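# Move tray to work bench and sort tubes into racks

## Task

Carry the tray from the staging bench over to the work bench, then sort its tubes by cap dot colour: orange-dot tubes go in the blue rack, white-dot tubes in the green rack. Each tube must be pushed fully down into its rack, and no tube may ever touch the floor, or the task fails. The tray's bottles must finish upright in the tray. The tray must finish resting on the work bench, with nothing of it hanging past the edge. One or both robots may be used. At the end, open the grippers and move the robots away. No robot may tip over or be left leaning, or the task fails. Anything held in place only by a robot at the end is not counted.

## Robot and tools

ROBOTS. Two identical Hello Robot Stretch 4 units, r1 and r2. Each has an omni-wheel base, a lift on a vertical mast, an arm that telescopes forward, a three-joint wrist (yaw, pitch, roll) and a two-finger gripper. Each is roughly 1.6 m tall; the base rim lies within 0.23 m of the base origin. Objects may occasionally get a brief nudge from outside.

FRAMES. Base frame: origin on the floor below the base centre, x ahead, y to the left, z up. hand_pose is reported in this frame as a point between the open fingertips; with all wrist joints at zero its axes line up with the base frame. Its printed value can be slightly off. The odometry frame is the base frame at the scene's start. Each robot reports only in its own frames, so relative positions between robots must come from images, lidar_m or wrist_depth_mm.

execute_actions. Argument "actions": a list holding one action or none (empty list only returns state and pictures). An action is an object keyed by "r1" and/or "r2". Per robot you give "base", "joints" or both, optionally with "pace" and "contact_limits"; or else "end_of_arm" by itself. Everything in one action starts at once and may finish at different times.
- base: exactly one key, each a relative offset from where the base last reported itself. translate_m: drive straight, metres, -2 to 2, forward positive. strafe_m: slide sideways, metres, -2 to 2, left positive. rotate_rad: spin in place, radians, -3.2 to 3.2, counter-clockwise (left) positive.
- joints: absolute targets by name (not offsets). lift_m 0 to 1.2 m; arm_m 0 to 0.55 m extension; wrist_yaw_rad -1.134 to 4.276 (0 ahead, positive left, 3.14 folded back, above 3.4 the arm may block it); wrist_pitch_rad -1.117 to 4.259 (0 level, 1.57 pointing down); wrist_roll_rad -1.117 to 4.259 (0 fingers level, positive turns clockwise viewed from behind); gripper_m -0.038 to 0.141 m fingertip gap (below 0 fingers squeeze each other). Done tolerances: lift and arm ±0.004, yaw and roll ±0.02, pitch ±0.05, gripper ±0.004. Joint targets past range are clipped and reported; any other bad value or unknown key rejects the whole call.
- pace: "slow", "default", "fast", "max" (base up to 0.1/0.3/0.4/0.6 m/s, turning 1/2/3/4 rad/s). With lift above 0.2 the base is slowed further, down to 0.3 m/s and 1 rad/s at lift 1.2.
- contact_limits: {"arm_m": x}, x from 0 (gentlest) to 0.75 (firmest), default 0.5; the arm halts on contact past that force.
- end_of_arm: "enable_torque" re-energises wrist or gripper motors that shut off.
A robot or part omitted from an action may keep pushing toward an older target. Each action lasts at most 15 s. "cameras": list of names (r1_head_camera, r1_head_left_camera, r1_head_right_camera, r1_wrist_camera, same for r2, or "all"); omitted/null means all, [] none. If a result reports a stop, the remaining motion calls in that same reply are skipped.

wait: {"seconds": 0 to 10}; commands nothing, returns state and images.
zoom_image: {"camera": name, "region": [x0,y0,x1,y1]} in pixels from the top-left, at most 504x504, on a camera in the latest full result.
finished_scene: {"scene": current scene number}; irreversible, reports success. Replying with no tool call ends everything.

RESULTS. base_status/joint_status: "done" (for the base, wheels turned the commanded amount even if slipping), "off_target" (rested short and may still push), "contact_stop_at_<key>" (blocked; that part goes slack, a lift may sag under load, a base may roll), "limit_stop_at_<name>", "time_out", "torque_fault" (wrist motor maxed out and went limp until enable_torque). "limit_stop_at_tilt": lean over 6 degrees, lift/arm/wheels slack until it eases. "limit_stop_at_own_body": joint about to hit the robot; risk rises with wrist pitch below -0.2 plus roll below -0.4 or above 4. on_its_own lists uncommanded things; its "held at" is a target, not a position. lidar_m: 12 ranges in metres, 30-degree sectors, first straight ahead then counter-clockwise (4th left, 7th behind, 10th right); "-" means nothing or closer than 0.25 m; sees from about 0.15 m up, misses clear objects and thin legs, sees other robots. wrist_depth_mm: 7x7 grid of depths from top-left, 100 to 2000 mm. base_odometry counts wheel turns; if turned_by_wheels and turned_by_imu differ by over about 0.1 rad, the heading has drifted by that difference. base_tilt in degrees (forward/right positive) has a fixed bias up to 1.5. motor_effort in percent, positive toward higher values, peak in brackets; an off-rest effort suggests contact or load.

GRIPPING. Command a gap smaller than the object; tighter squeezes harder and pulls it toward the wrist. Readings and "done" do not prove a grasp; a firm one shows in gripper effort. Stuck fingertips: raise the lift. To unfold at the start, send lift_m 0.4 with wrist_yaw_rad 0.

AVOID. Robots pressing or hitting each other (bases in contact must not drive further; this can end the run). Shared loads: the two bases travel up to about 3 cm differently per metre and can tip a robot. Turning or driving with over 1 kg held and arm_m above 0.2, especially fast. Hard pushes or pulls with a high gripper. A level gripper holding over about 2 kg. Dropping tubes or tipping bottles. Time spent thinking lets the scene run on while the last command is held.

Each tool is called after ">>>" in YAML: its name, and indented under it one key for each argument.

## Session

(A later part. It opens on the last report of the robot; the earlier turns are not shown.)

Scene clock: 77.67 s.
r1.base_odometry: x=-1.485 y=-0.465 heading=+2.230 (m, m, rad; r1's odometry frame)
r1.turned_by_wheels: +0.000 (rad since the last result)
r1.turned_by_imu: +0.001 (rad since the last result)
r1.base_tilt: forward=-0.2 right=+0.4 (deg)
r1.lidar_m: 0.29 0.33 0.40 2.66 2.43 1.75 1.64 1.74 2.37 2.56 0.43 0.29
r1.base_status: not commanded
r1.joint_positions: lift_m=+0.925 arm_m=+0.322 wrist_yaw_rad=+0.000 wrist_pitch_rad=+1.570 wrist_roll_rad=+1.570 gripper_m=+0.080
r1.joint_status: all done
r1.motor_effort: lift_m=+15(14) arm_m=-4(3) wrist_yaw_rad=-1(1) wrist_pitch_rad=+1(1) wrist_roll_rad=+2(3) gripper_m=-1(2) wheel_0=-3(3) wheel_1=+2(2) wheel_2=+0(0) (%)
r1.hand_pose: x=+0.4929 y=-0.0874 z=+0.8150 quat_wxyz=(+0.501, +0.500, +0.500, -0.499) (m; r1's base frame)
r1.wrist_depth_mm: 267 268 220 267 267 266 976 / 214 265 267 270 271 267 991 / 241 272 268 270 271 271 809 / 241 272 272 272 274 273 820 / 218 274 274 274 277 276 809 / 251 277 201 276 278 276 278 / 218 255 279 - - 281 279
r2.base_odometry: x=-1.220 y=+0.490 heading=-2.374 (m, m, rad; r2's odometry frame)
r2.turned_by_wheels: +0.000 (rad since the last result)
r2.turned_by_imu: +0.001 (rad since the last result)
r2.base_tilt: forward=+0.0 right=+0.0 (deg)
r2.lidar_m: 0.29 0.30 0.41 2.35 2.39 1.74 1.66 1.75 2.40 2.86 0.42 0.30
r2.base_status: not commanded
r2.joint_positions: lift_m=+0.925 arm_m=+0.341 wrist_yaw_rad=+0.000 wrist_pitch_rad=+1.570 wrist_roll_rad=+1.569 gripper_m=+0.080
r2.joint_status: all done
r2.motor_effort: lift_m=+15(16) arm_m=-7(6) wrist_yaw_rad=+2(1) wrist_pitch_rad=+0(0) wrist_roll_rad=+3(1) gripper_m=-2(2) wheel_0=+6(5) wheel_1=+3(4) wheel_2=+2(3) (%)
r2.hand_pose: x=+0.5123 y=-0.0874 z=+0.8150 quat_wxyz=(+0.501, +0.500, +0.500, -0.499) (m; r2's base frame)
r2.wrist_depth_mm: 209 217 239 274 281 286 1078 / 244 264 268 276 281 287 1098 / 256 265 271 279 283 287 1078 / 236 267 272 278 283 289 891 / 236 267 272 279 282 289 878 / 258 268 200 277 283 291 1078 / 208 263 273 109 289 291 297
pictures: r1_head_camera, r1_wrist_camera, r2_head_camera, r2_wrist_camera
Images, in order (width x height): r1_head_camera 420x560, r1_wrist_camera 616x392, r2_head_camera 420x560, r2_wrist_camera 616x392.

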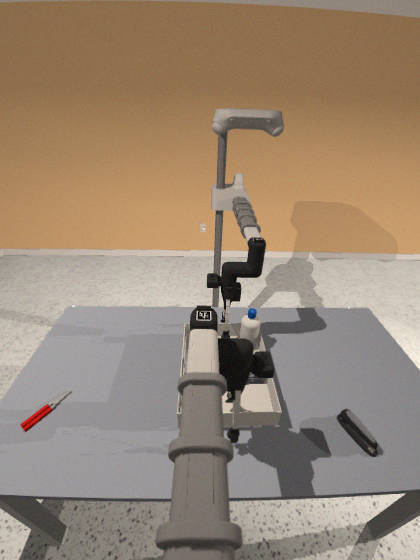

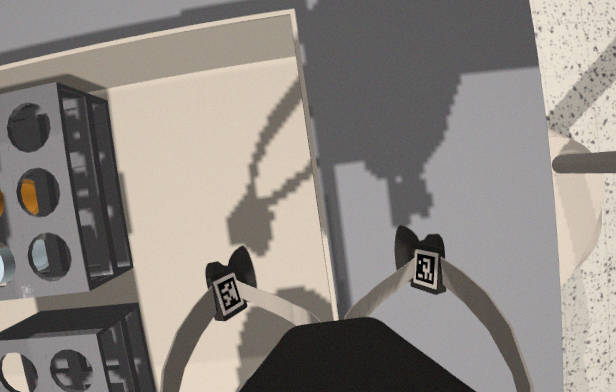

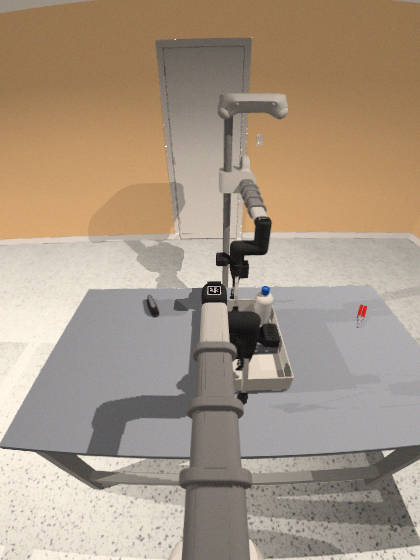

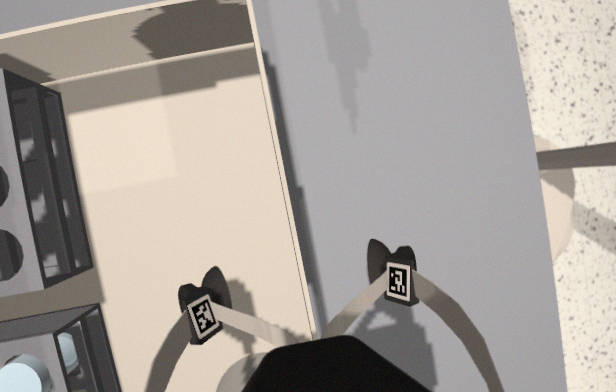

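>>> execute_actions:
  actions:
    - {"r1":{"joints":{"lift_m":0.902,"gripper_m":0.02}},"r2":{"joints":{"lift_m":0.900,"gripper_m":0.02}}}
  cameras: ["r1_wrist_camera","r2_wrist_camera","r1_head_camera","r2_head_camera","r1_head_right_camera","r2_head_right_camera"]

Scene clock: 82.27 s.
r1.base_odometry: x=-1.485 y=-0.465 heading=+2.230 (m, m, rad; r1's odometry frame)
r1.turned_by_wheels: +0.000 (rad since the last result)
r1.turned_by_imu: +0.001 (rad since the last result)
r1.base_tilt: forward=-0.3 right=+0.3 (deg)
r1.lidar_m: 0.27 0.30 0.44 2.66 2.38 1.73 1.65 1.73 2.35 2.55 0.41 0.28
r1.base_status: not commanded
r1.joint_positions: lift_m=+0.902 arm_m=+0.322 wrist_yaw_rad=+0.000 wrist_pitch_rad=+1.570 wrist_roll_rad=+1.570 gripper_m=+0.020
r1.joint_status: all done
r1.motor_effort: lift_m=+14(14) arm_m=-4(4) wrist_yaw_rad=-1(1) wrist_pitch_rad=+0(0) wrist_roll_rad=+3(3) gripper_m=-4(4) wheel_0=-3(3) wheel_1=+2(2) wheel_2=+0(0) (%)
r1.hand_pose: x=+0.4929 y=-0.0874 z=+0.7921 quat_wxyz=(+0.501, +0.500, +0.500, -0.499) (m; r1's base frame)
r1.wrist_depth_mm: 186 191 205 245 245 245 245 / 217 246 247 247 247 246 248 / 220 248 248 248 249 248 249 / 222 250 250 249 251 252 251 / 223 251 251 251 253 252 253 / 232 255 252 193 193 254 254 / 196 254 255 - - 256 257
r2.base_odometry: x=-1.220 y=+0.490 heading=-2.374 (m, m, rad; r2's odometry frame)
r2.turned_by_wheels: +0.000 (rad since the last result)
r2.turned_by_imu: +0.001 (rad since the last result)
r2.base_tilt: forward=+0.0 right=-0.1 (deg)
r2.lidar_m: 0.27 0.30 0.41 2.37 2.43 1.75 1.67 1.74 2.38 2.86 0.42 0.29
r2.base_status: not commanded
r2.joint_positions: lift_m=+0.900 arm_m=+0.341 wrist_yaw_rad=+0.000 wrist_pitch_rad=+1.570 wrist_roll_rad=+1.569 gripper_m=+0.020
r2.joint_status: all done
r2.motor_effort: lift_m=+14(15) arm_m=-6(6) wrist_yaw_rad=+1(2) wrist_pitch_rad=+0(0) wrist_roll_rad=+1(1) gripper_m=-5(4) wheel_0=+6(6) wheel_1=+4(4) wheel_2=+3(2) (%)
r2.hand_pose: x=+0.5123 y=-0.0874 z=+0.7901 quat_wxyz=(+0.501, +0.500, +0.500, -0.499) (m; r2's base frame)
r2.wrist_depth_mm: 196 216 240 251 256 260 1060 / 236 241 245 251 256 262 1078 / 236 241 246 252 258 263 668 / 234 242 247 253 258 263 267 / 234 243 247 250 259 264 268 / 239 245 247 211 193 265 271 / 212 245 248 109 262 265 271
pictures: r1_head_camera, r1_head_right_camera, r1_wrist_camera, r2_head_camera, r2_head_right_camera, r2_wrist_camera
Images, in order (width x height): r1_head_camera 420x560, r1_head_right_camera 420x672, r1_wrist_camera 616x392, r2_head_camera 420x560, r2_head_right_camera 420x672, r2_wrist_camera 616x392.

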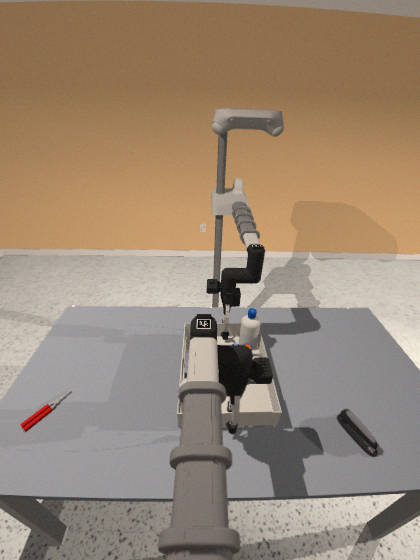

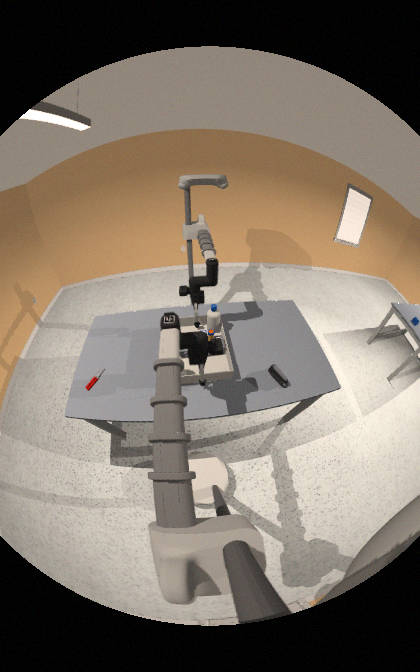

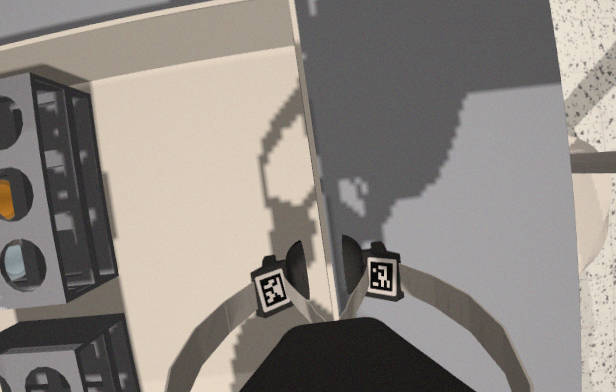

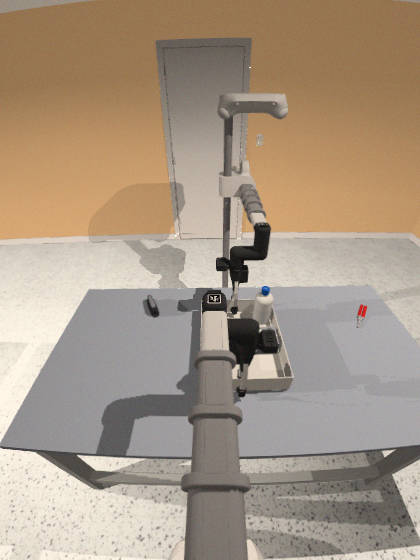

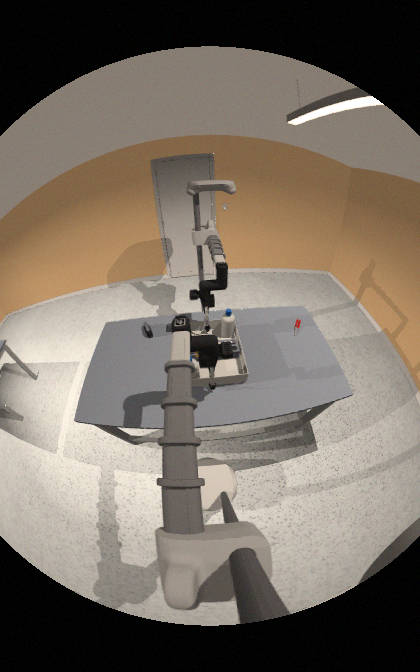

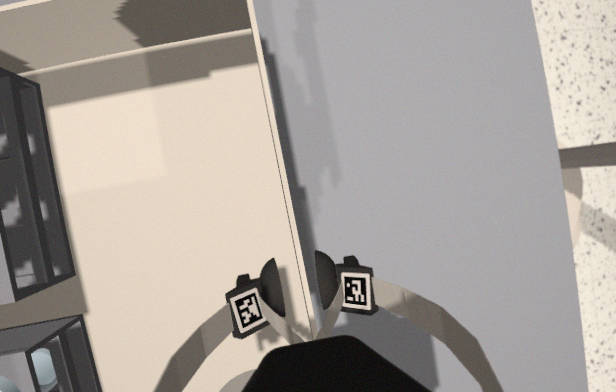

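>>> zoom_image:
  camera: "r1_head_camera"
  region: [170, 290, 290, 450]

>>> zoom_image:
  camera: "r2_head_camera"
  region: [190, 270, 310, 410]

Region (170, 290, 290, 450) of r1_head_camera's 420x560 image, scaled by 3.150, with more detail than that image has; it fills the left 378 columns of this view, and the rest is white.

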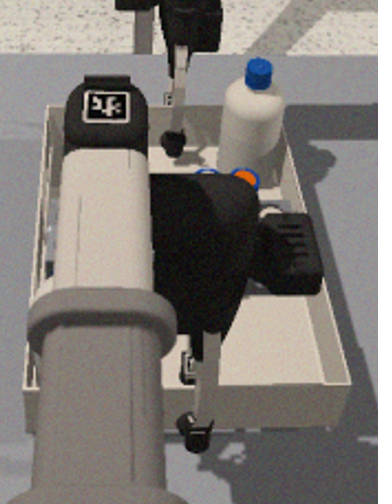

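Region (190, 270, 310, 410) of r2_head_camera's 420x560 image, scaled by 3.600, with more detail than that image has; it fills the left 432 columns of this view, and the rest is white.

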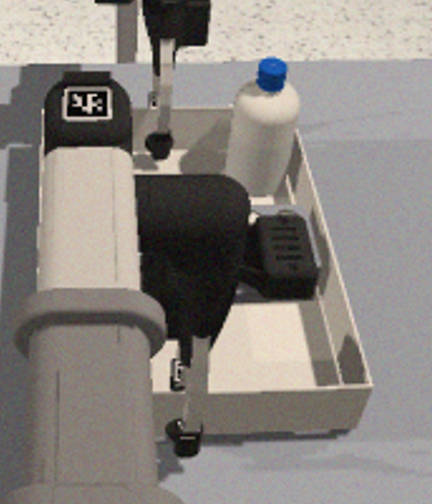

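>>> execute_actions:
  actions:
    - {"r1":{"joints":{"lift_m":0.896,"gripper_m":-0.038}},"r2":{"joints":{"lift_m":0.894,"gripper_m":-0.038}}}
  cameras: ["r1_wrist_camera","r2_wrist_camera"]

>>> execute_actions:
  actions:
    - {"r1":{"joints":{"lift_m":0.946},"pace":"slow"},"r2":{"joints":{"lift_m":0.944},"pace":"slow"}}
  cameras: ["r1_wrist_camera","r2_wrist_camera","r1_head_right_camera","r2_head_left_camera"]

Scene clock: 92.20 s.
r1.base_odometry: x=-1.485 y=-0.465 heading=+2.230 (m, m, rad; r1's odometry frame)
r1.turned_by_wheels: +0.000 (rad since the last result)
r1.turned_by_imu: +0.001 (rad since the last result)
r1.base_tilt: forward=-0.2 right=+0.3 (deg)
r1.lidar_m: 0.29 0.32 0.42 2.66 2.41 1.75 1.61 1.70 2.37 2.53 0.45 0.32
r1.base_status: not commanded
r1.joint_positions: lift_m=+0.896 arm_m=+0.322 wrist_yaw_rad=+0.000 wrist_pitch_rad=+1.571 wrist_roll_rad=+1.570 gripper_m=-0.038
r1.joint_status: all done
r1.motor_effort: lift_m=+16(13) arm_m=-4(4) wrist_yaw_rad=+0(0) wrist_pitch_rad=-3(5) wrist_roll_rad=+3(3) gripper_m=-21(21) wheel_0=-3(3) wheel_1=+2(2) wheel_2=+0(0) (%)
r1.hand_pose: x=+0.4924 y=-0.0874 z=+0.7859 quat_wxyz=(+0.500, +0.500, +0.500, -0.500) (m; r1's base frame)
r1.wrist_depth_mm: 171 185 206 236 239 237 238 / 211 230 229 239 238 240 239 / 227 233 232 234 242 240 242 / 229 236 236 236 243 243 244 / 208 237 238 213 245 245 245 / 224 241 178 185 247 154 248 / 208 240 245 - - 250 250
r2.base_odometry: x=-1.220 y=+0.490 heading=-2.374 (m, m, rad; r2's odometry frame)
r2.turned_by_wheels: +0.000 (rad since the last result)
r2.turned_by_imu: +0.001 (rad since the last result)
r2.base_tilt: forward=+0.0 right=+0.0 (deg)
r2.lidar_m: 0.28 0.30 0.42 2.35 2.39 1.77 1.67 1.77 2.38 2.85 0.41 0.30
r2.base_status: not commanded
r2.joint_positions: lift_m=+0.894 arm_m=+0.341 wrist_yaw_rad=+0.000 wrist_pitch_rad=+1.571 wrist_roll_rad=+1.569 gripper_m=-0.037
r2.joint_status: all done
r2.motor_effort: lift_m=+17(17) arm_m=-6(6) wrist_yaw_rad=+2(3) wrist_pitch_rad=-4(7) wrist_roll_rad=+2(1) gripper_m=-19(20) wheel_0=+5(5) wheel_1=+4(4) wheel_2=+2(3) (%)
r2.hand_pose: x=+0.5118 y=-0.0874 z=+0.7838 quat_wxyz=(+0.500, +0.500, +0.500, -0.500) (m; r2's base frame)
r2.wrist_depth_mm: 197 217 233 243 246 252 1060 / 226 229 234 245 249 253 1060 / 226 230 235 245 249 253 258 / 226 230 235 244 250 255 260 / 222 230 236 238 252 257 260 / 227 230 192 200 183 257 262 / 223 230 236 109 254 257 263
pictures: r1_wrist_camera, r2_wrist_camera
Images, in order (width x height): r1_wrist_camera 616x392, r2_wrist_camera 616x392.

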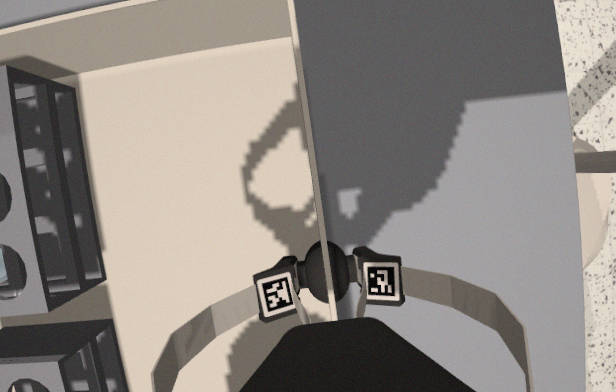

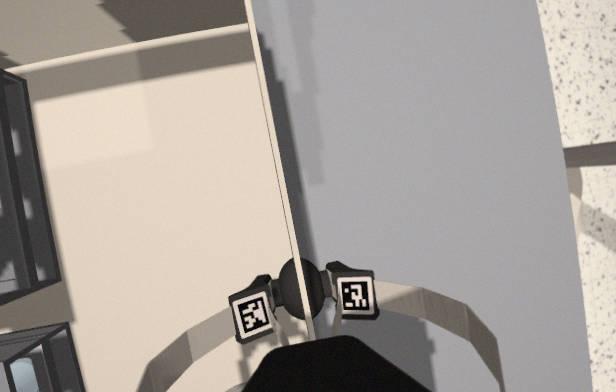

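Scene clock: 93.50 s.
r1.base_odometry: x=-1.485 y=-0.465 heading=+2.230 (m, m, rad; r1's odometry frame)
r1.turned_by_wheels: +0.000 (rad since the last result)
r1.turned_by_imu: +0.000 (rad since the last result)
r1.base_tilt: forward=-0.1 right=+0.3 (deg)
r1.lidar_m: 0.26 0.31 0.42 2.65 2.41 1.74 1.64 1.68 2.36 2.53 0.44 0.30
r1.base_status: not commanded
r1.joint_positions: lift_m=+0.945 arm_m=+0.322 wrist_yaw_rad=+0.000 wrist_pitch_rad=+1.571 wrist_roll_rad=+1.570 gripper_m=-0.038
r1.joint_status: all done
r1.motor_effort: lift_m=+25(28) arm_m=-4(4) wrist_yaw_rad=+0(0) wrist_pitch_rad=-3(3) wrist_roll_rad=+3(3) gripper_m=-21(21) wheel_0=-3(3) wheel_1=+2(2) wheel_2=+0(0) (%)
r1.hand_pose: x=+0.4924 y=-0.0874 z=+0.8351 quat_wxyz=(+0.500, +0.500, +0.500, -0.500) (m; r1's base frame)
r1.wrist_depth_mm: 171 185 205 285 285 286 1025 / 216 229 229 287 287 286 1042 / 228 233 233 234 290 290 931 / 229 236 236 236 293 293 842 / 210 236 237 213 293 294 831 / 224 241 178 185 297 154 1060 / 208 239 243 - - 298 691
r2.base_odometry: x=-1.220 y=+0.490 heading=-2.374 (m, m, rad; r2's odometry frame)
r2.turned_by_wheels: +0.000 (rad since the last result)
r2.turned_by_imu: +0.000 (rad since the last result)
r2.base_tilt: forward=+0.0 right=+0.0 (deg)
r2.lidar_m: 0.27 0.30 0.42 2.36 2.42 1.76 1.66 1.77 2.39 2.85 0.42 0.30
r2.base_status: not commanded
r2.joint_positions: lift_m=+0.943 arm_m=+0.341 wrist_yaw_rad=+0.000 wrist_pitch_rad=+1.571 wrist_roll_rad=+1.569 gripper_m=-0.037
r2.joint_status: all done
r2.motor_effort: lift_m=+26(25) arm_m=-6(6) wrist_yaw_rad=+2(2) wrist_pitch_rad=-3(4) wrist_roll_rad=+0(2) gripper_m=-20(21) wheel_0=+5(6) wheel_1=+4(3) wheel_2=+3(3) (%)
r2.hand_pose: x=+0.5118 y=-0.0874 z=+0.8331 quat_wxyz=(+0.500, +0.500, +0.500, -0.500) (m; r2's base frame)
r2.wrist_depth_mm: 198 216 233 290 296 304 1098 / 226 230 235 293 298 306 1118 / 227 230 235 294 300 304 1118 / 227 230 235 294 300 307 891 / 222 231 236 239 301 309 1118 / 226 230 192 201 182 310 1160 / 223 230 235 109 306 307 1138
pictures: r1_head_right_camera, r1_wrist_camera, r2_head_left_camera, r2_wrist_camera
Images, in order (width x height): r1_head_right_camera 420x672, r1_wrist_camera 616x392, r2_head_left_camera 420x672, r2_wrist_camera 616x392.

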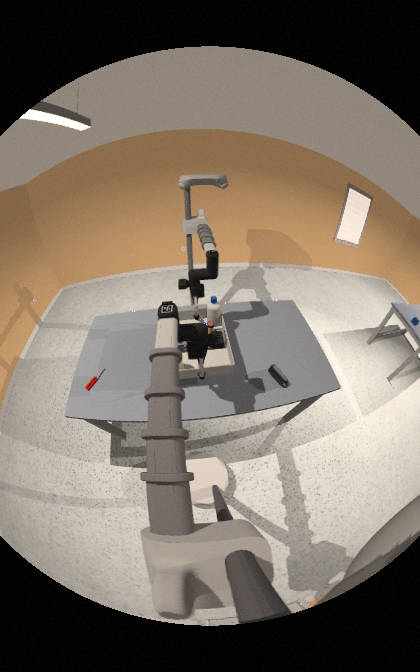

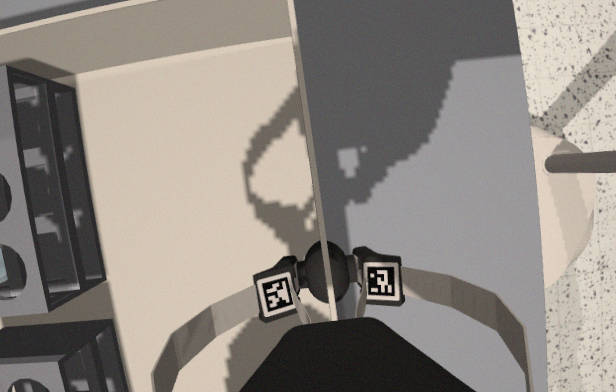

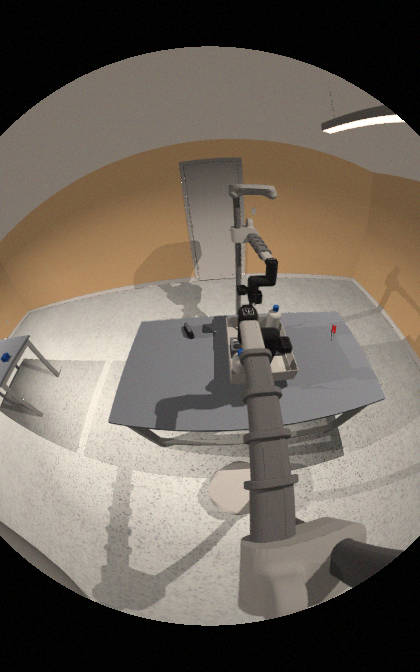

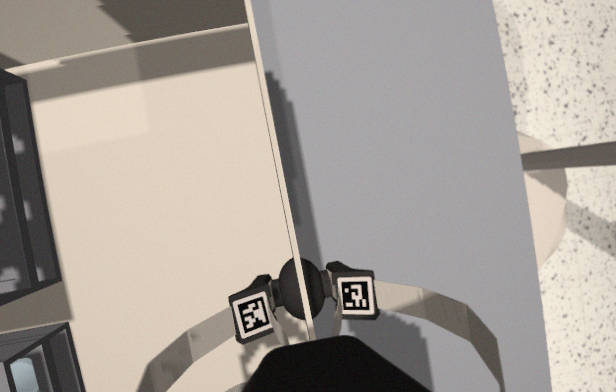

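>>> execute_actions:
  actions:
    - {"r1":{"base":{"strafe_m":-0.4},"joints":{"lift_m":1.026}},"r2":{"base":{"strafe_m":0.4},"joints":{"lift_m":1.024}}}
  cameras: ["r1_wrist_camera","r2_wrist_camera","r1_head_camera","r2_head_camera"]

Scene clock: 100.47 s.
r1.base_odometry: x=-1.169 y=-0.220 heading=+2.230 (m, m, rad; r1's odometry frame)
r1.turned_by_wheels: +0.000 (rad since the last result)
r1.turned_by_imu: +0.001 (rad since the last result)
r1.base_tilt: forward=-0.1 right=+0.4 (deg)
r1.lidar_m: 0.28 0.29 0.41 3.07 2.38 1.72 1.63 1.75 2.33 2.15 0.41 0.30
r1.base_status: done
r1.joint_positions: lift_m=+1.025 arm_m=+0.322 wrist_yaw_rad=+0.000 wrist_pitch_rad=+1.570 wrist_roll_rad=+1.570 gripper_m=-0.038
r1.joint_status: all done
r1.motor_effort: lift_m=+24(27) arm_m=-4(4) wrist_yaw_rad=-1(0) wrist_pitch_rad=+0(3) wrist_roll_rad=+3(3) gripper_m=-21(20) wheel_0=+1(8) wheel_1=+0(9) wheel_2=+0(0) (%)
r1.hand_pose: x=+0.4928 y=-0.0874 z=+0.9152 quat_wxyz=(+0.500, +0.500, +0.500, -0.500) (m; r1's base frame)
r1.wrist_depth_mm: 170 184 206 364 362 1098 1078 / 215 230 229 366 364 1098 1098 / 228 233 233 234 370 904 1118 / 231 236 236 236 373 373 904 / 211 238 239 213 330 377 1118 / 227 242 178 184 375 266 1160 / 208 239 243 - - 382 1160
r2.base_odometry: x=-0.942 y=+0.203 heading=-2.374 (m, m, rad; r2's odometry frame)
r2.turned_by_wheels: +0.000 (rad since the last result)
r2.turned_by_imu: +0.002 (rad since the last result)
r2.base_tilt: forward=+0.0 right=+0.0 (deg)
r2.lidar_m: 0.26 0.29 2.03 1.94 2.40 1.75 1.67 1.74 2.40 1.22 0.43 0.31
r2.base_status: done
r2.joint_positions: lift_m=+1.023 arm_m=+0.341 wrist_yaw_rad=+0.000 wrist_pitch_rad=+1.570 wrist_roll_rad=+1.569 gripper_m=-0.037
r2.joint_status: all done
r2.motor_effort: lift_m=+25(29) arm_m=-6(6) wrist_yaw_rad=+1(0) wrist_pitch_rad=-1(3) wrist_roll_rad=+2(2) gripper_m=-22(24) wheel_0=-4(13) wheel_1=+6(11) wheel_2=+0(2) (%)
r2.hand_pose: x=+0.5122 y=-0.0874 z=+0.9132 quat_wxyz=(+0.501, +0.500, +0.500, -0.499) (m; r2's base frame)
r2.wrist_depth_mm: 196 216 233 370 379 1182 1182 / 226 230 234 373 377 1160 1205 / 227 230 235 373 379 946 1182 / 227 231 235 375 382 960 1205 / 224 230 236 237 382 392 1205 / 227 231 193 198 183 397 1229 / 223 230 236 109 387 392 1255
pictures: r1_head_camera, r1_wrist_camera, r2_head_camera, r2_wrist_camera
Images, in order (width x height): r1_head_camera 420x560, r1_wrist_camera 616x392, r2_head_camera 420x560, r2_wrist_camera 616x392.

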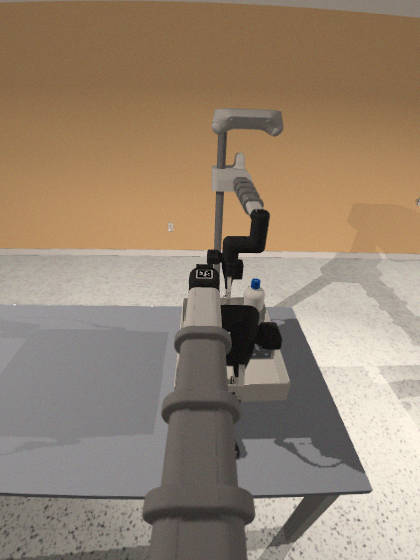

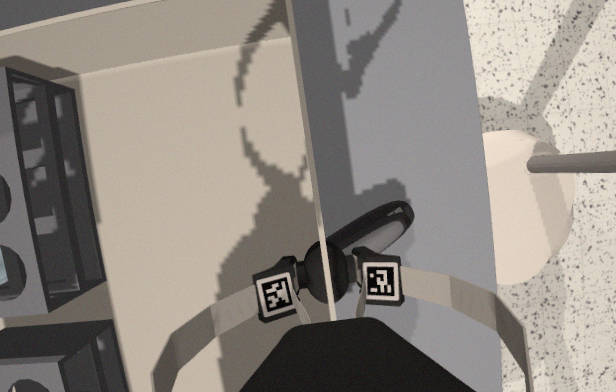

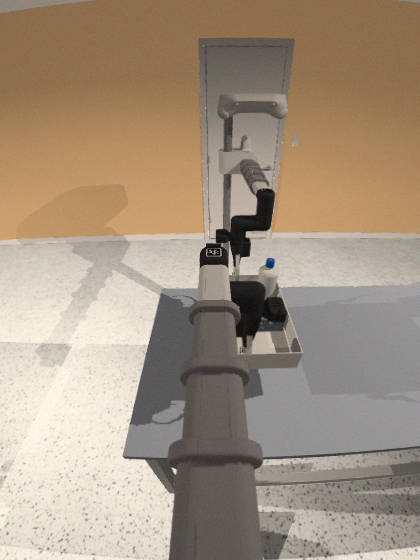

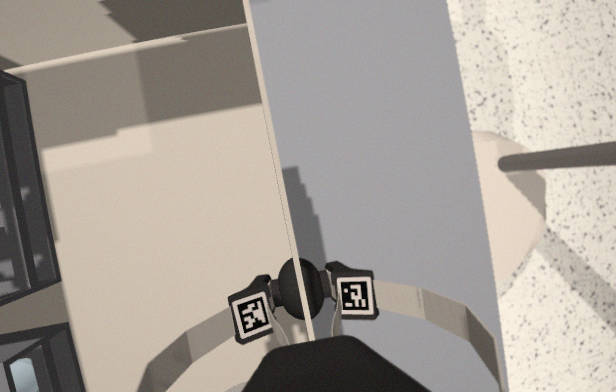

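>>> execute_actions:
  actions:
    - {"r1":{"base":{"strafe_m":-0.6}},"r2":{"base":{"strafe_m":0.6}}}
  cameras: ["r1_wrist_camera","r2_wrist_camera","r1_head_camera","r2_head_camera"]

Scene clock: 107.17 s.
r1.base_odometry: x=-0.695 y=+0.147 heading=+2.230 (m, m, rad; r1's odometry frame)
r1.turned_by_wheels: +0.000 (rad since the last result)
r1.turned_by_imu: +0.002 (rad since the last result)
r1.base_tilt: forward=-0.2 right=+0.3 (deg)
r1.lidar_m: 0.46 0.34 0.45 1.21 2.41 1.70 1.65 1.74 2.40 1.55 1.59 0.52
r1.base_status: done
r1.joint_positions: lift_m=+1.025 arm_m=+0.322 wrist_yaw_rad=+0.001 wrist_pitch_rad=+1.569 wrist_roll_rad=+1.570 gripper_m=-0.038
r1.joint_status: not commanded
r1.motor_effort: lift_m=+24(25) arm_m=-4(4) wrist_yaw_rad=-3(3) wrist_pitch_rad=+4(4) wrist_roll_rad=+3(3) gripper_m=-17(21) wheel_0=+2(11) wheel_1=-1(9) wheel_2=+0(6) (%)
r1.hand_pose: x=+0.4933 y=-0.0874 z=+0.9152 quat_wxyz=(+0.501, +0.500, +0.500, -0.499) (m; r1's base frame)
r1.wrist_depth_mm: 169 185 205 1098 1118 1098 1138 / 219 230 230 1098 1098 1098 1098 / 226 234 233 233 1118 917 1098 / 231 236 236 237 1138 891 904 / 210 238 237 211 1118 917 931 / 228 241 178 195 732 647 1118 / 210 241 243 - - 1160 1160
r2.base_odometry: x=-0.526 y=-0.229 heading=-2.374 (m, m, rad; r2's odometry frame)
r2.turned_by_wheels: +0.000 (rad since the last result)
r2.turned_by_imu: +0.002 (rad since the last result)
r2.base_tilt: forward=+0.0 right=+0.0 (deg)
r2.lidar_m: 0.48 3.16 1.39 1.36 2.41 1.77 1.67 1.76 2.42 1.23 0.44 0.48
r2.base_status: done
r2.joint_positions: lift_m=+1.023 arm_m=+0.341 wrist_yaw_rad=+0.001 wrist_pitch_rad=+1.568 wrist_roll_rad=+1.569 gripper_m=-0.037
r2.joint_status: not commanded
r2.motor_effort: lift_m=+26(25) arm_m=-6(6) wrist_yaw_rad=-2(1) wrist_pitch_rad=+5(4) wrist_roll_rad=+3(2) gripper_m=-22(21) wheel_0=-5(13) wheel_1=+5(11) wheel_2=+1(1) (%)
r2.hand_pose: x=+0.5127 y=-0.0874 z=+0.9132 quat_wxyz=(+0.501, +0.500, +0.500, -0.499) (m; r2's base frame)
r2.wrist_depth_mm: 196 216 233 931 1160 1160 1205 / 227 230 234 1138 1138 1205 1182 / 227 231 235 1138 1138 976 1182 / 227 230 236 1138 1060 946 1205 / 224 231 235 239 1160 960 1182 / 228 232 192 203 182 1205 1205 / 223 231 236 109 1160 1182 1229
pictures: r1_head_camera, r1_wrist_camera, r2_head_camera, r2_wrist_camera
Images, in order (width x height): r1_head_camera 420x560, r1_wrist_camera 616x392, r2_head_camera 420x560, r2_wrist_camera 616x392.

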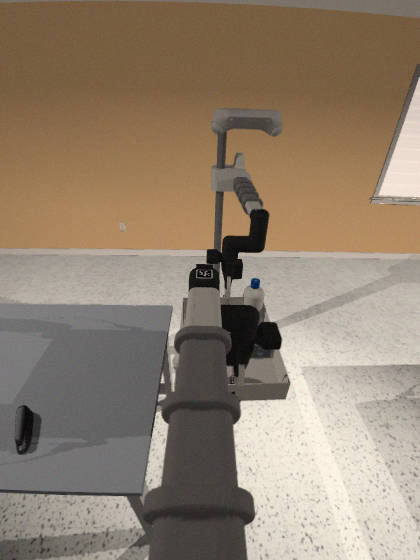

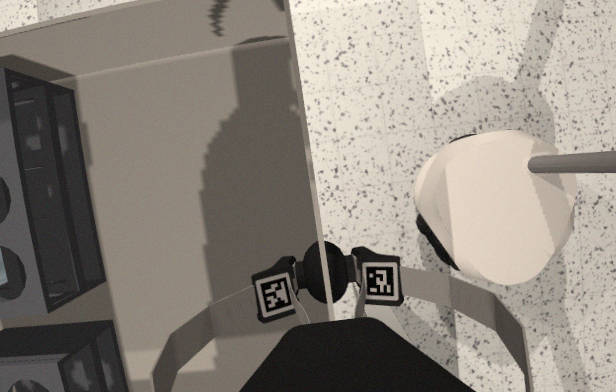

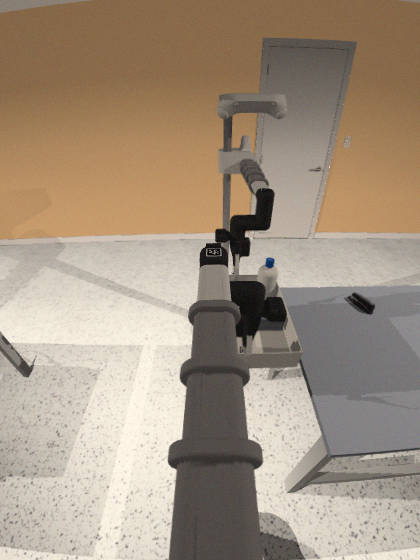

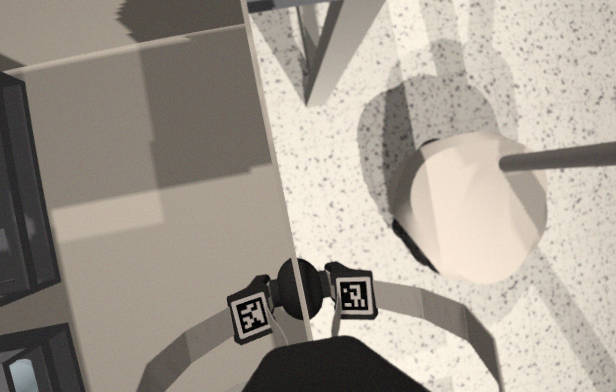

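>>> execute_actions:
  actions:
    - {"r1":{"base":{"strafe_m":-1.0},"joints":{"arm_m":0.330}},"r2":{"base":{"strafe_m":1.0}}}
  cameras: ["r1_wrist_camera","r2_wrist_camera","r1_head_camera","r1_head_right_camera","r2_head_left_camera"]

Scene clock: 115.57 s.
r1.base_odometry: x=+0.096 y=+0.760 heading=+2.230 (m, m, rad; r1's odometry frame)
r1.turned_by_wheels: +0.000 (rad since the last result)
r1.turned_by_imu: +0.002 (rad since the last result)
r1.base_tilt: forward=-0.1 right=+0.4 (deg)
r1.lidar_m: 0.47 3.15 1.15 1.28 2.37 1.70 1.63 1.70 2.34 1.34 0.57 0.51
r1.base_status: done
r1.joint_positions: lift_m=+1.026 arm_m=+0.329 wrist_yaw_rad=+0.000 wrist_pitch_rad=+1.570 wrist_roll_rad=+1.570 gripper_m=-0.038
r1.joint_status: all done
r1.motor_effort: lift_m=+24(24) arm_m=+4(4) wrist_yaw_rad=-2(3) wrist_pitch_rad=+1(7) wrist_roll_rad=+3(3) gripper_m=-21(21) wheel_0=+2(12) wheel_1=-1(7) wheel_2=+0(1) (%)
r1.hand_pose: x=+0.5004 y=-0.0874 z=+0.9152 quat_wxyz=(+0.501, +0.500, +0.500, -0.499) (m; r1's base frame)
r1.wrist_depth_mm: 168 182 204 1098 1098 1118 1098 / 214 231 230 1098 1118 1078 1098 / 229 233 234 234 1098 931 1098 / 229 236 236 236 1118 904 917 / 209 239 237 213 1118 931 946 / 212 241 178 185 1118 647 1160 / 213 239 243 - - 1160 1160
r2.base_odometry: x=+0.169 y=-0.948 heading=-2.374 (m, m, rad; r2's odometry frame)
r2.turned_by_wheels: +0.000 (rad since the last result)
r2.turned_by_imu: +0.002 (rad since the last result)
r2.base_tilt: forward=+0.0 right=+0.0 (deg)
r2.lidar_m: 0.47 0.49 0.45 1.12 2.42 1.76 1.70 1.78 2.40 1.37 1.37 0.53
r2.base_status: done
r2.joint_positions: lift_m=+1.023 arm_m=+0.341 wrist_yaw_rad=+0.001 wrist_pitch_rad=+1.570 wrist_roll_rad=+1.569 gripper_m=-0.037
r2.joint_status: not commanded
r2.motor_effort: lift_m=+25(25) arm_m=-6(6) wrist_yaw_rad=+0(2) wrist_pitch_rad=+0(8) wrist_roll_rad=+1(2) gripper_m=-20(23) wheel_0=-2(14) wheel_1=+4(13) wheel_2=+1(1) (%)
r2.hand_pose: x=+0.5123 y=-0.0874 z=+0.9132 quat_wxyz=(+0.501, +0.500, +0.500, -0.499) (m; r2's base frame)
r2.wrist_depth_mm: 195 215 233 1118 1138 1182 1205 / 226 230 234 1138 1160 1182 1205 / 227 230 234 1118 1160 976 1205 / 228 230 235 1138 1025 960 1205 / 223 231 235 238 1182 976 1205 / 228 231 193 200 182 1182 1205 / 223 231 236 109 1160 1182 1229
pictures: r1_head_camera, r1_head_right_camera, r1_wrist_camera, r2_head_left_camera, r2_wrist_camera
Images, in order (width x height): r1_head_camera 420x560, r1_head_right_camera 420x672, r1_wrist_camera 616x392, r2_head_left_camera 420x672, r2_wrist_camera 616x392.

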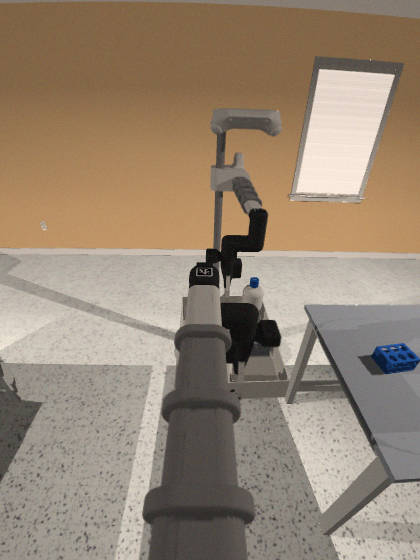

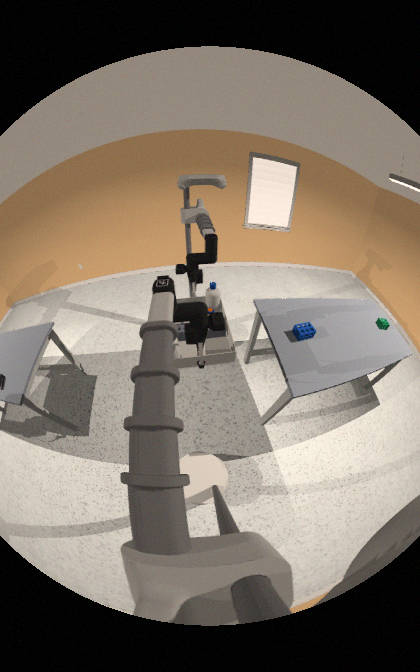

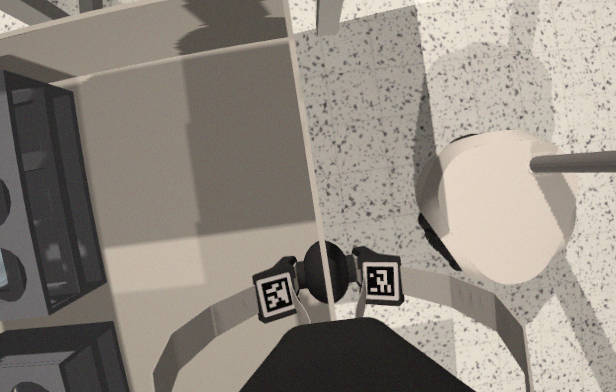

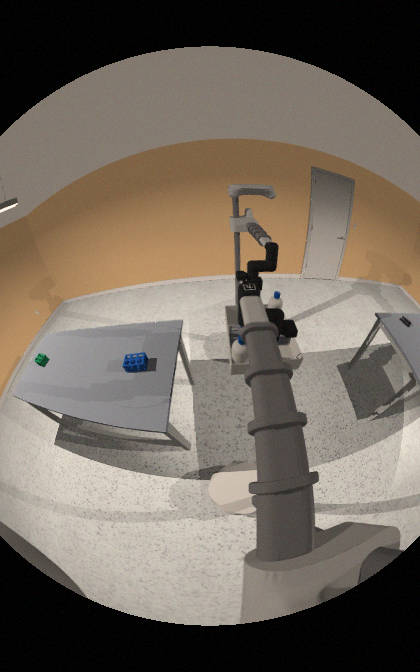

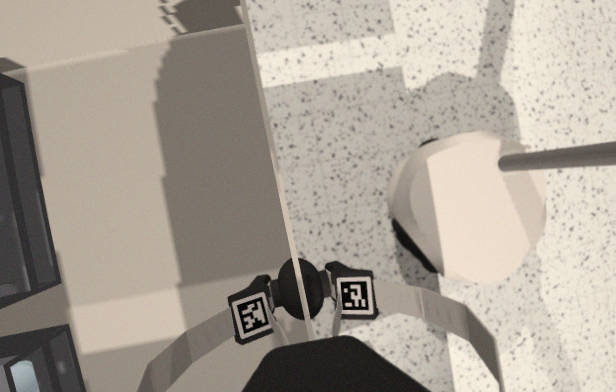

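>>> execute_actions:
  actions:
    - {"r1":{"base":{"strafe_m":-1.12},"joints":{"arm_m":0.333}},"r2":{"base":{"strafe_m":1.13}}}
  cameras: ["r1_wrist_camera","r2_wrist_camera","r1_head_camera","r2_head_camera"]

Scene clock: 125.00 s.
r1.base_odometry: x=+0.981 y=+1.446 heading=+2.230 (m, m, rad; r1's odometry frame)
r1.turned_by_wheels: +0.000 (rad since the last result)
r1.turned_by_imu: +0.003 (rad since the last result)
r1.base_tilt: forward=-0.2 right=+0.3 (deg)
r1.lidar_m: 0.31 0.34 0.45 2.27 2.37 1.69 1.62 1.68 2.33 2.93 0.51 0.35
r1.base_status: done
r1.joint_positions: lift_m=+1.026 arm_m=+0.332 wrist_yaw_rad=+0.001 wrist_pitch_rad=+1.568 wrist_roll_rad=+1.570 gripper_m=-0.038
r1.joint_status: all done
r1.motor_effort: lift_m=+24(24) arm_m=+4(5) wrist_yaw_rad=-4(4) wrist_pitch_rad=+6(7) wrist_roll_rad=+3(3) gripper_m=-23(18) wheel_0=+2(8) wheel_1=-2(8) wheel_2=+0(2) (%)
r1.hand_pose: x=+0.5041 y=-0.0874 z=+0.9152 quat_wxyz=(+0.501, +0.500, +0.500, -0.499) (m; r1's base frame)
r1.wrist_depth_mm: 173 187 207 364 364 1098 1118 / 213 230 231 366 364 1138 1098 / 228 234 232 233 368 917 1098 / 230 236 235 236 370 904 904 / 210 238 238 210 373 917 917 / 224 241 178 195 211 266 1118 / 206 240 243 - - 759 1160
r2.base_odometry: x=+0.954 y=-1.761 heading=-2.374 (m, m, rad; r2's odometry frame)
r2.turned_by_wheels: +0.000 (rad since the last result)
r2.turned_by_imu: +0.003 (rad since the last result)
r2.base_tilt: forward=+0.0 right=+0.0 (deg)
r2.lidar_m: 0.26 0.29 0.40 2.73 2.44 1.73 1.70 1.75 2.43 2.48 0.39 0.28
r2.base_status: done
r2.joint_positions: lift_m=+1.023 arm_m=+0.341 wrist_yaw_rad=+0.001 wrist_pitch_rad=+1.568 wrist_roll_rad=+1.569 gripper_m=-0.037
r2.joint_status: not commanded
r2.motor_effort: lift_m=+25(25) arm_m=-6(6) wrist_yaw_rad=-2(2) wrist_pitch_rad=+7(6) wrist_roll_rad=+2(1) gripper_m=-20(21) wheel_0=-3(14) wheel_1=+3(15) wheel_2=+0(3) (%)
r2.hand_pose: x=+0.5129 y=-0.0874 z=+0.9132 quat_wxyz=(+0.501, +0.500, +0.500, -0.499) (m; r2's base frame)
r2.wrist_depth_mm: 200 218 234 370 377 1160 1182 / 225 231 234 373 379 1182 1205 / 227 230 235 373 382 389 1205 / 227 231 236 375 382 389 1205 / 224 231 236 238 384 392 1182 / 228 231 191 204 184 394 1205 / 223 231 236 109 389 392 1205
pictures: r1_head_camera, r1_wrist_camera, r2_head_camera, r2_wrist_camera
Images, in order (width x height): r1_head_camera 420x560, r1_wrist_camera 616x392, r2_head_camera 420x560, r2_wrist_camera 616x392.

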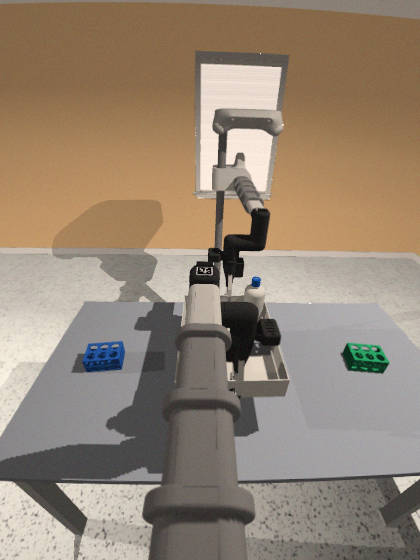

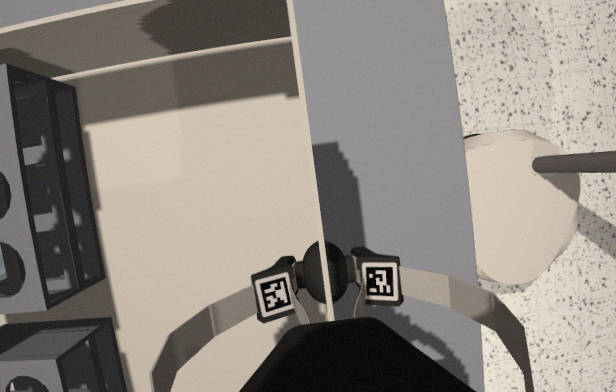

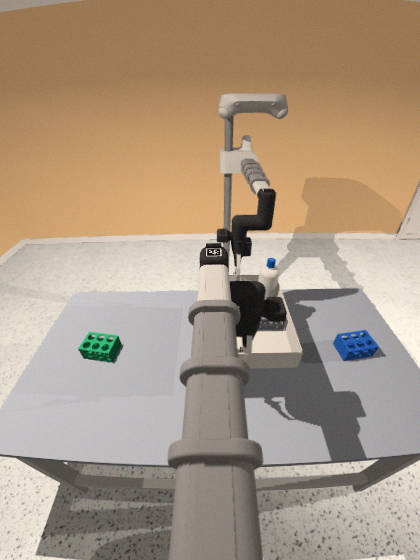

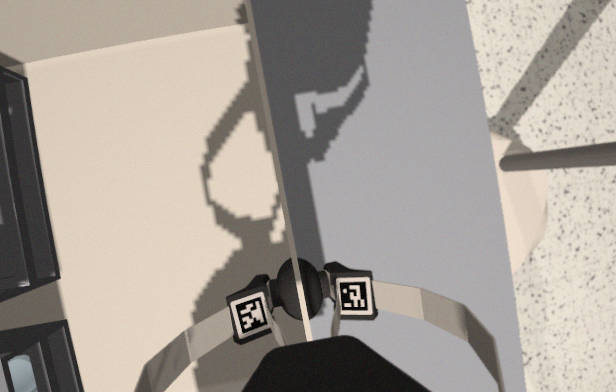

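Same table height. Lowering the tray.

>>> execute_actions:
  actions:
    - {"r1":{"joints":{"lift_m":0.897,"arm_m":0.336}},"r2":{"joints":{"lift_m":0.895}}}
  cameras: []

>>> execute_actions:
  actions:
    - {"r1":{"joints":{"gripper_m":0.03},"pace":"slow"},"r2":{"joints":{"gripper_m":0.03},"pace":"slow"}}
  cameras: ["r1_wrist_camera","r2_wrist_camera"]

Scene clock: 130.93 s.
r1.base_odometry: x=+0.981 y=+1.446 heading=+2.230 (m, m, rad; r1's odometry frame)
r1.turned_by_wheels: +0.000 (rad since the last result)
r1.turned_by_imu: +0.001 (rad since the last result)
r1.base_tilt: forward=-0.2 right=+0.3 (deg)
r1.lidar_m: 0.31 0.34 0.47 2.28 2.36 1.72 1.63 1.71 2.31 2.90 0.49 0.35
r1.base_status: not commanded
r1.joint_positions: lift_m=+0.897 arm_m=+0.335 wrist_yaw_rad=+0.000 wrist_pitch_rad=+1.569 wrist_roll_rad=+1.570 gripper_m=-0.038
r1.joint_status: all done
r1.motor_effort: lift_m=+17(23) arm_m=+4(8) wrist_yaw_rad=-2(4) wrist_pitch_rad=+2(6) wrist_roll_rad=+3(2) gripper_m=-20(20) wheel_0=+2(3) wheel_1=-2(2) wheel_2=+0(0) (%)
r1.hand_pose: x=+0.5066 y=-0.0874 z=+0.7868 quat_wxyz=(+0.501, +0.500, +0.500, -0.499) (m; r1's base frame)
r1.wrist_depth_mm: 172 186 206 238 239 238 976 / 213 230 230 239 240 240 991 / 228 233 234 235 242 243 788 / 230 236 236 236 245 245 778 / 210 237 237 213 246 245 788 / 224 241 178 195 249 200 798 / 206 240 244 - - 251 251
r2.base_odometry: x=+0.954 y=-1.761 heading=-2.374 (m, m, rad; r2's odometry frame)
r2.turned_by_wheels: +0.000 (rad since the last result)
r2.turned_by_imu: +0.001 (rad since the last result)
r2.base_tilt: forward=+0.0 right=-0.1 (deg)
r2.lidar_m: 0.26 0.28 0.39 2.72 2.44 1.70 1.68 1.77 2.44 2.46 0.41 0.27
r2.base_status: not commanded
r2.joint_positions: lift_m=+0.895 arm_m=+0.341 wrist_yaw_rad=+0.001 wrist_pitch_rad=+1.569 wrist_roll_rad=+1.569 gripper_m=-0.037
r2.joint_status: all done
r2.motor_effort: lift_m=+17(24) arm_m=-6(6) wrist_yaw_rad=+0(2) wrist_pitch_rad=+2(6) wrist_roll_rad=+1(1) gripper_m=-21(23) wheel_0=-3(3) wheel_1=+3(3) wheel_2=+0(0) (%)
r2.hand_pose: x=+0.5124 y=-0.0874 z=+0.7848 quat_wxyz=(+0.501, +0.500, +0.500, -0.499) (m; r2's base frame)
r2.wrist_depth_mm: 199 219 233 244 248 254 258 / 226 230 236 245 249 254 259 / 226 229 235 245 250 255 259 / 227 231 235 246 250 256 259 / 222 230 236 238 253 257 260 / 227 232 191 200 182 258 263 / 223 230 235 109 255 259 263
pictures: none
No camera images: the call's "cameras" was empty. Leave "cameras" out to get every camera's image.

Scene clock: 133.27 s.
r1.base_odometry: x=+0.981 y=+1.446 heading=+2.230 (m, m, rad; r1's odometry frame)
r1.turned_by_wheels: +0.000 (rad since the last result)
r1.turned_by_imu: +0.001 (rad since the last result)
r1.base_tilt: forward=-0.2 right=+0.4 (deg)
r1.lidar_m: 0.31 0.33 0.46 2.29 2.39 1.71 1.62 1.70 2.31 2.91 0.46 0.34
r1.base_status: not commanded
r1.joint_positions: lift_m=+0.897 arm_m=+0.335 wrist_yaw_rad=+0.000 wrist_pitch_rad=+1.570 wrist_roll_rad=+1.570 gripper_m=+0.030
r1.joint_status: all done
r1.motor_effort: lift_m=+17(17) arm_m=+4(4) wrist_yaw_rad=-1(2) wrist_pitch_rad=+0(1) wrist_roll_rad=+3(3) gripper_m=-8(22) wheel_0=+2(3) wheel_1=-2(2) wheel_2=+0(0) (%)
r1.hand_pose: x=+0.5063 y=-0.0874 z=+0.7868 quat_wxyz=(+0.500, +0.500, +0.500, -0.500) (m; r1's base frame)
r1.wrist_depth_mm: 182 187 206 241 240 240 976 / 212 241 239 240 241 242 960 / 216 243 243 244 244 245 788 / 216 244 243 244 245 245 788 / 217 247 247 248 220 248 788 / 229 250 248 192 250 250 798 / 193 250 250 - - 253 252
r2.base_odometry: x=+0.954 y=-1.761 heading=-2.374 (m, m, rad; r2's odometry frame)
r2.turned_by_wheels: +0.000 (rad since the last result)
r2.turned_by_imu: +0.001 (rad since the last result)
r2.base_tilt: forward=+0.0 right=+0.0 (deg)
r2.lidar_m: 0.25 0.30 0.40 2.75 2.41 1.74 1.69 1.77 2.42 2.48 0.41 0.29
r2.base_status: not commanded
r2.joint_positions: lift_m=+0.895 arm_m=+0.341 wrist_yaw_rad=+0.000 wrist_pitch_rad=+1.570 wrist_roll_rad=+1.569 gripper_m=+0.030
r2.joint_status: all done
r2.motor_effort: lift_m=+18(17) arm_m=-6(6) wrist_yaw_rad=+1(0) wrist_pitch_rad=-1(2) wrist_roll_rad=+1(2) gripper_m=-5(21) wheel_0=-3(3) wheel_1=+3(3) wheel_2=+0(0) (%)
r2.hand_pose: x=+0.5120 y=-0.0874 z=+0.7848 quat_wxyz=(+0.500, +0.500, +0.500, -0.500) (m; r2's base frame)
r2.wrist_depth_mm: 198 218 237 246 249 254 259 / 232 236 240 246 251 255 260 / 232 236 240 248 253 257 260 / 231 237 242 249 253 257 262 / 229 238 242 245 253 258 263 / 235 239 199 246 197 259 264 / 211 239 244 109 256 260 266
pictures: r1_wrist_camera, r2_wrist_camera
Images, in order (width x height): r1_wrist_camera 616x392, r2_wrist_camera 616x392.

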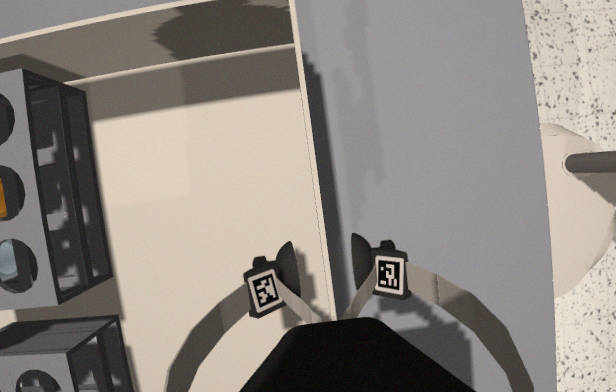

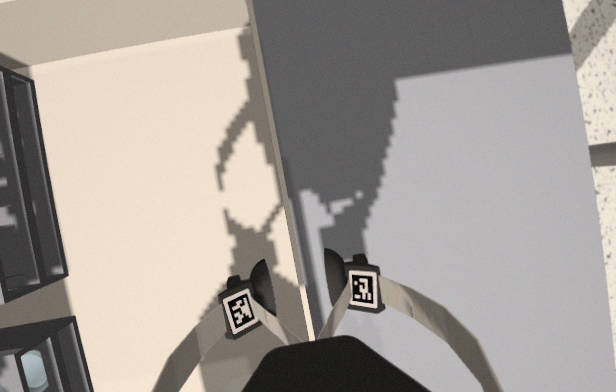

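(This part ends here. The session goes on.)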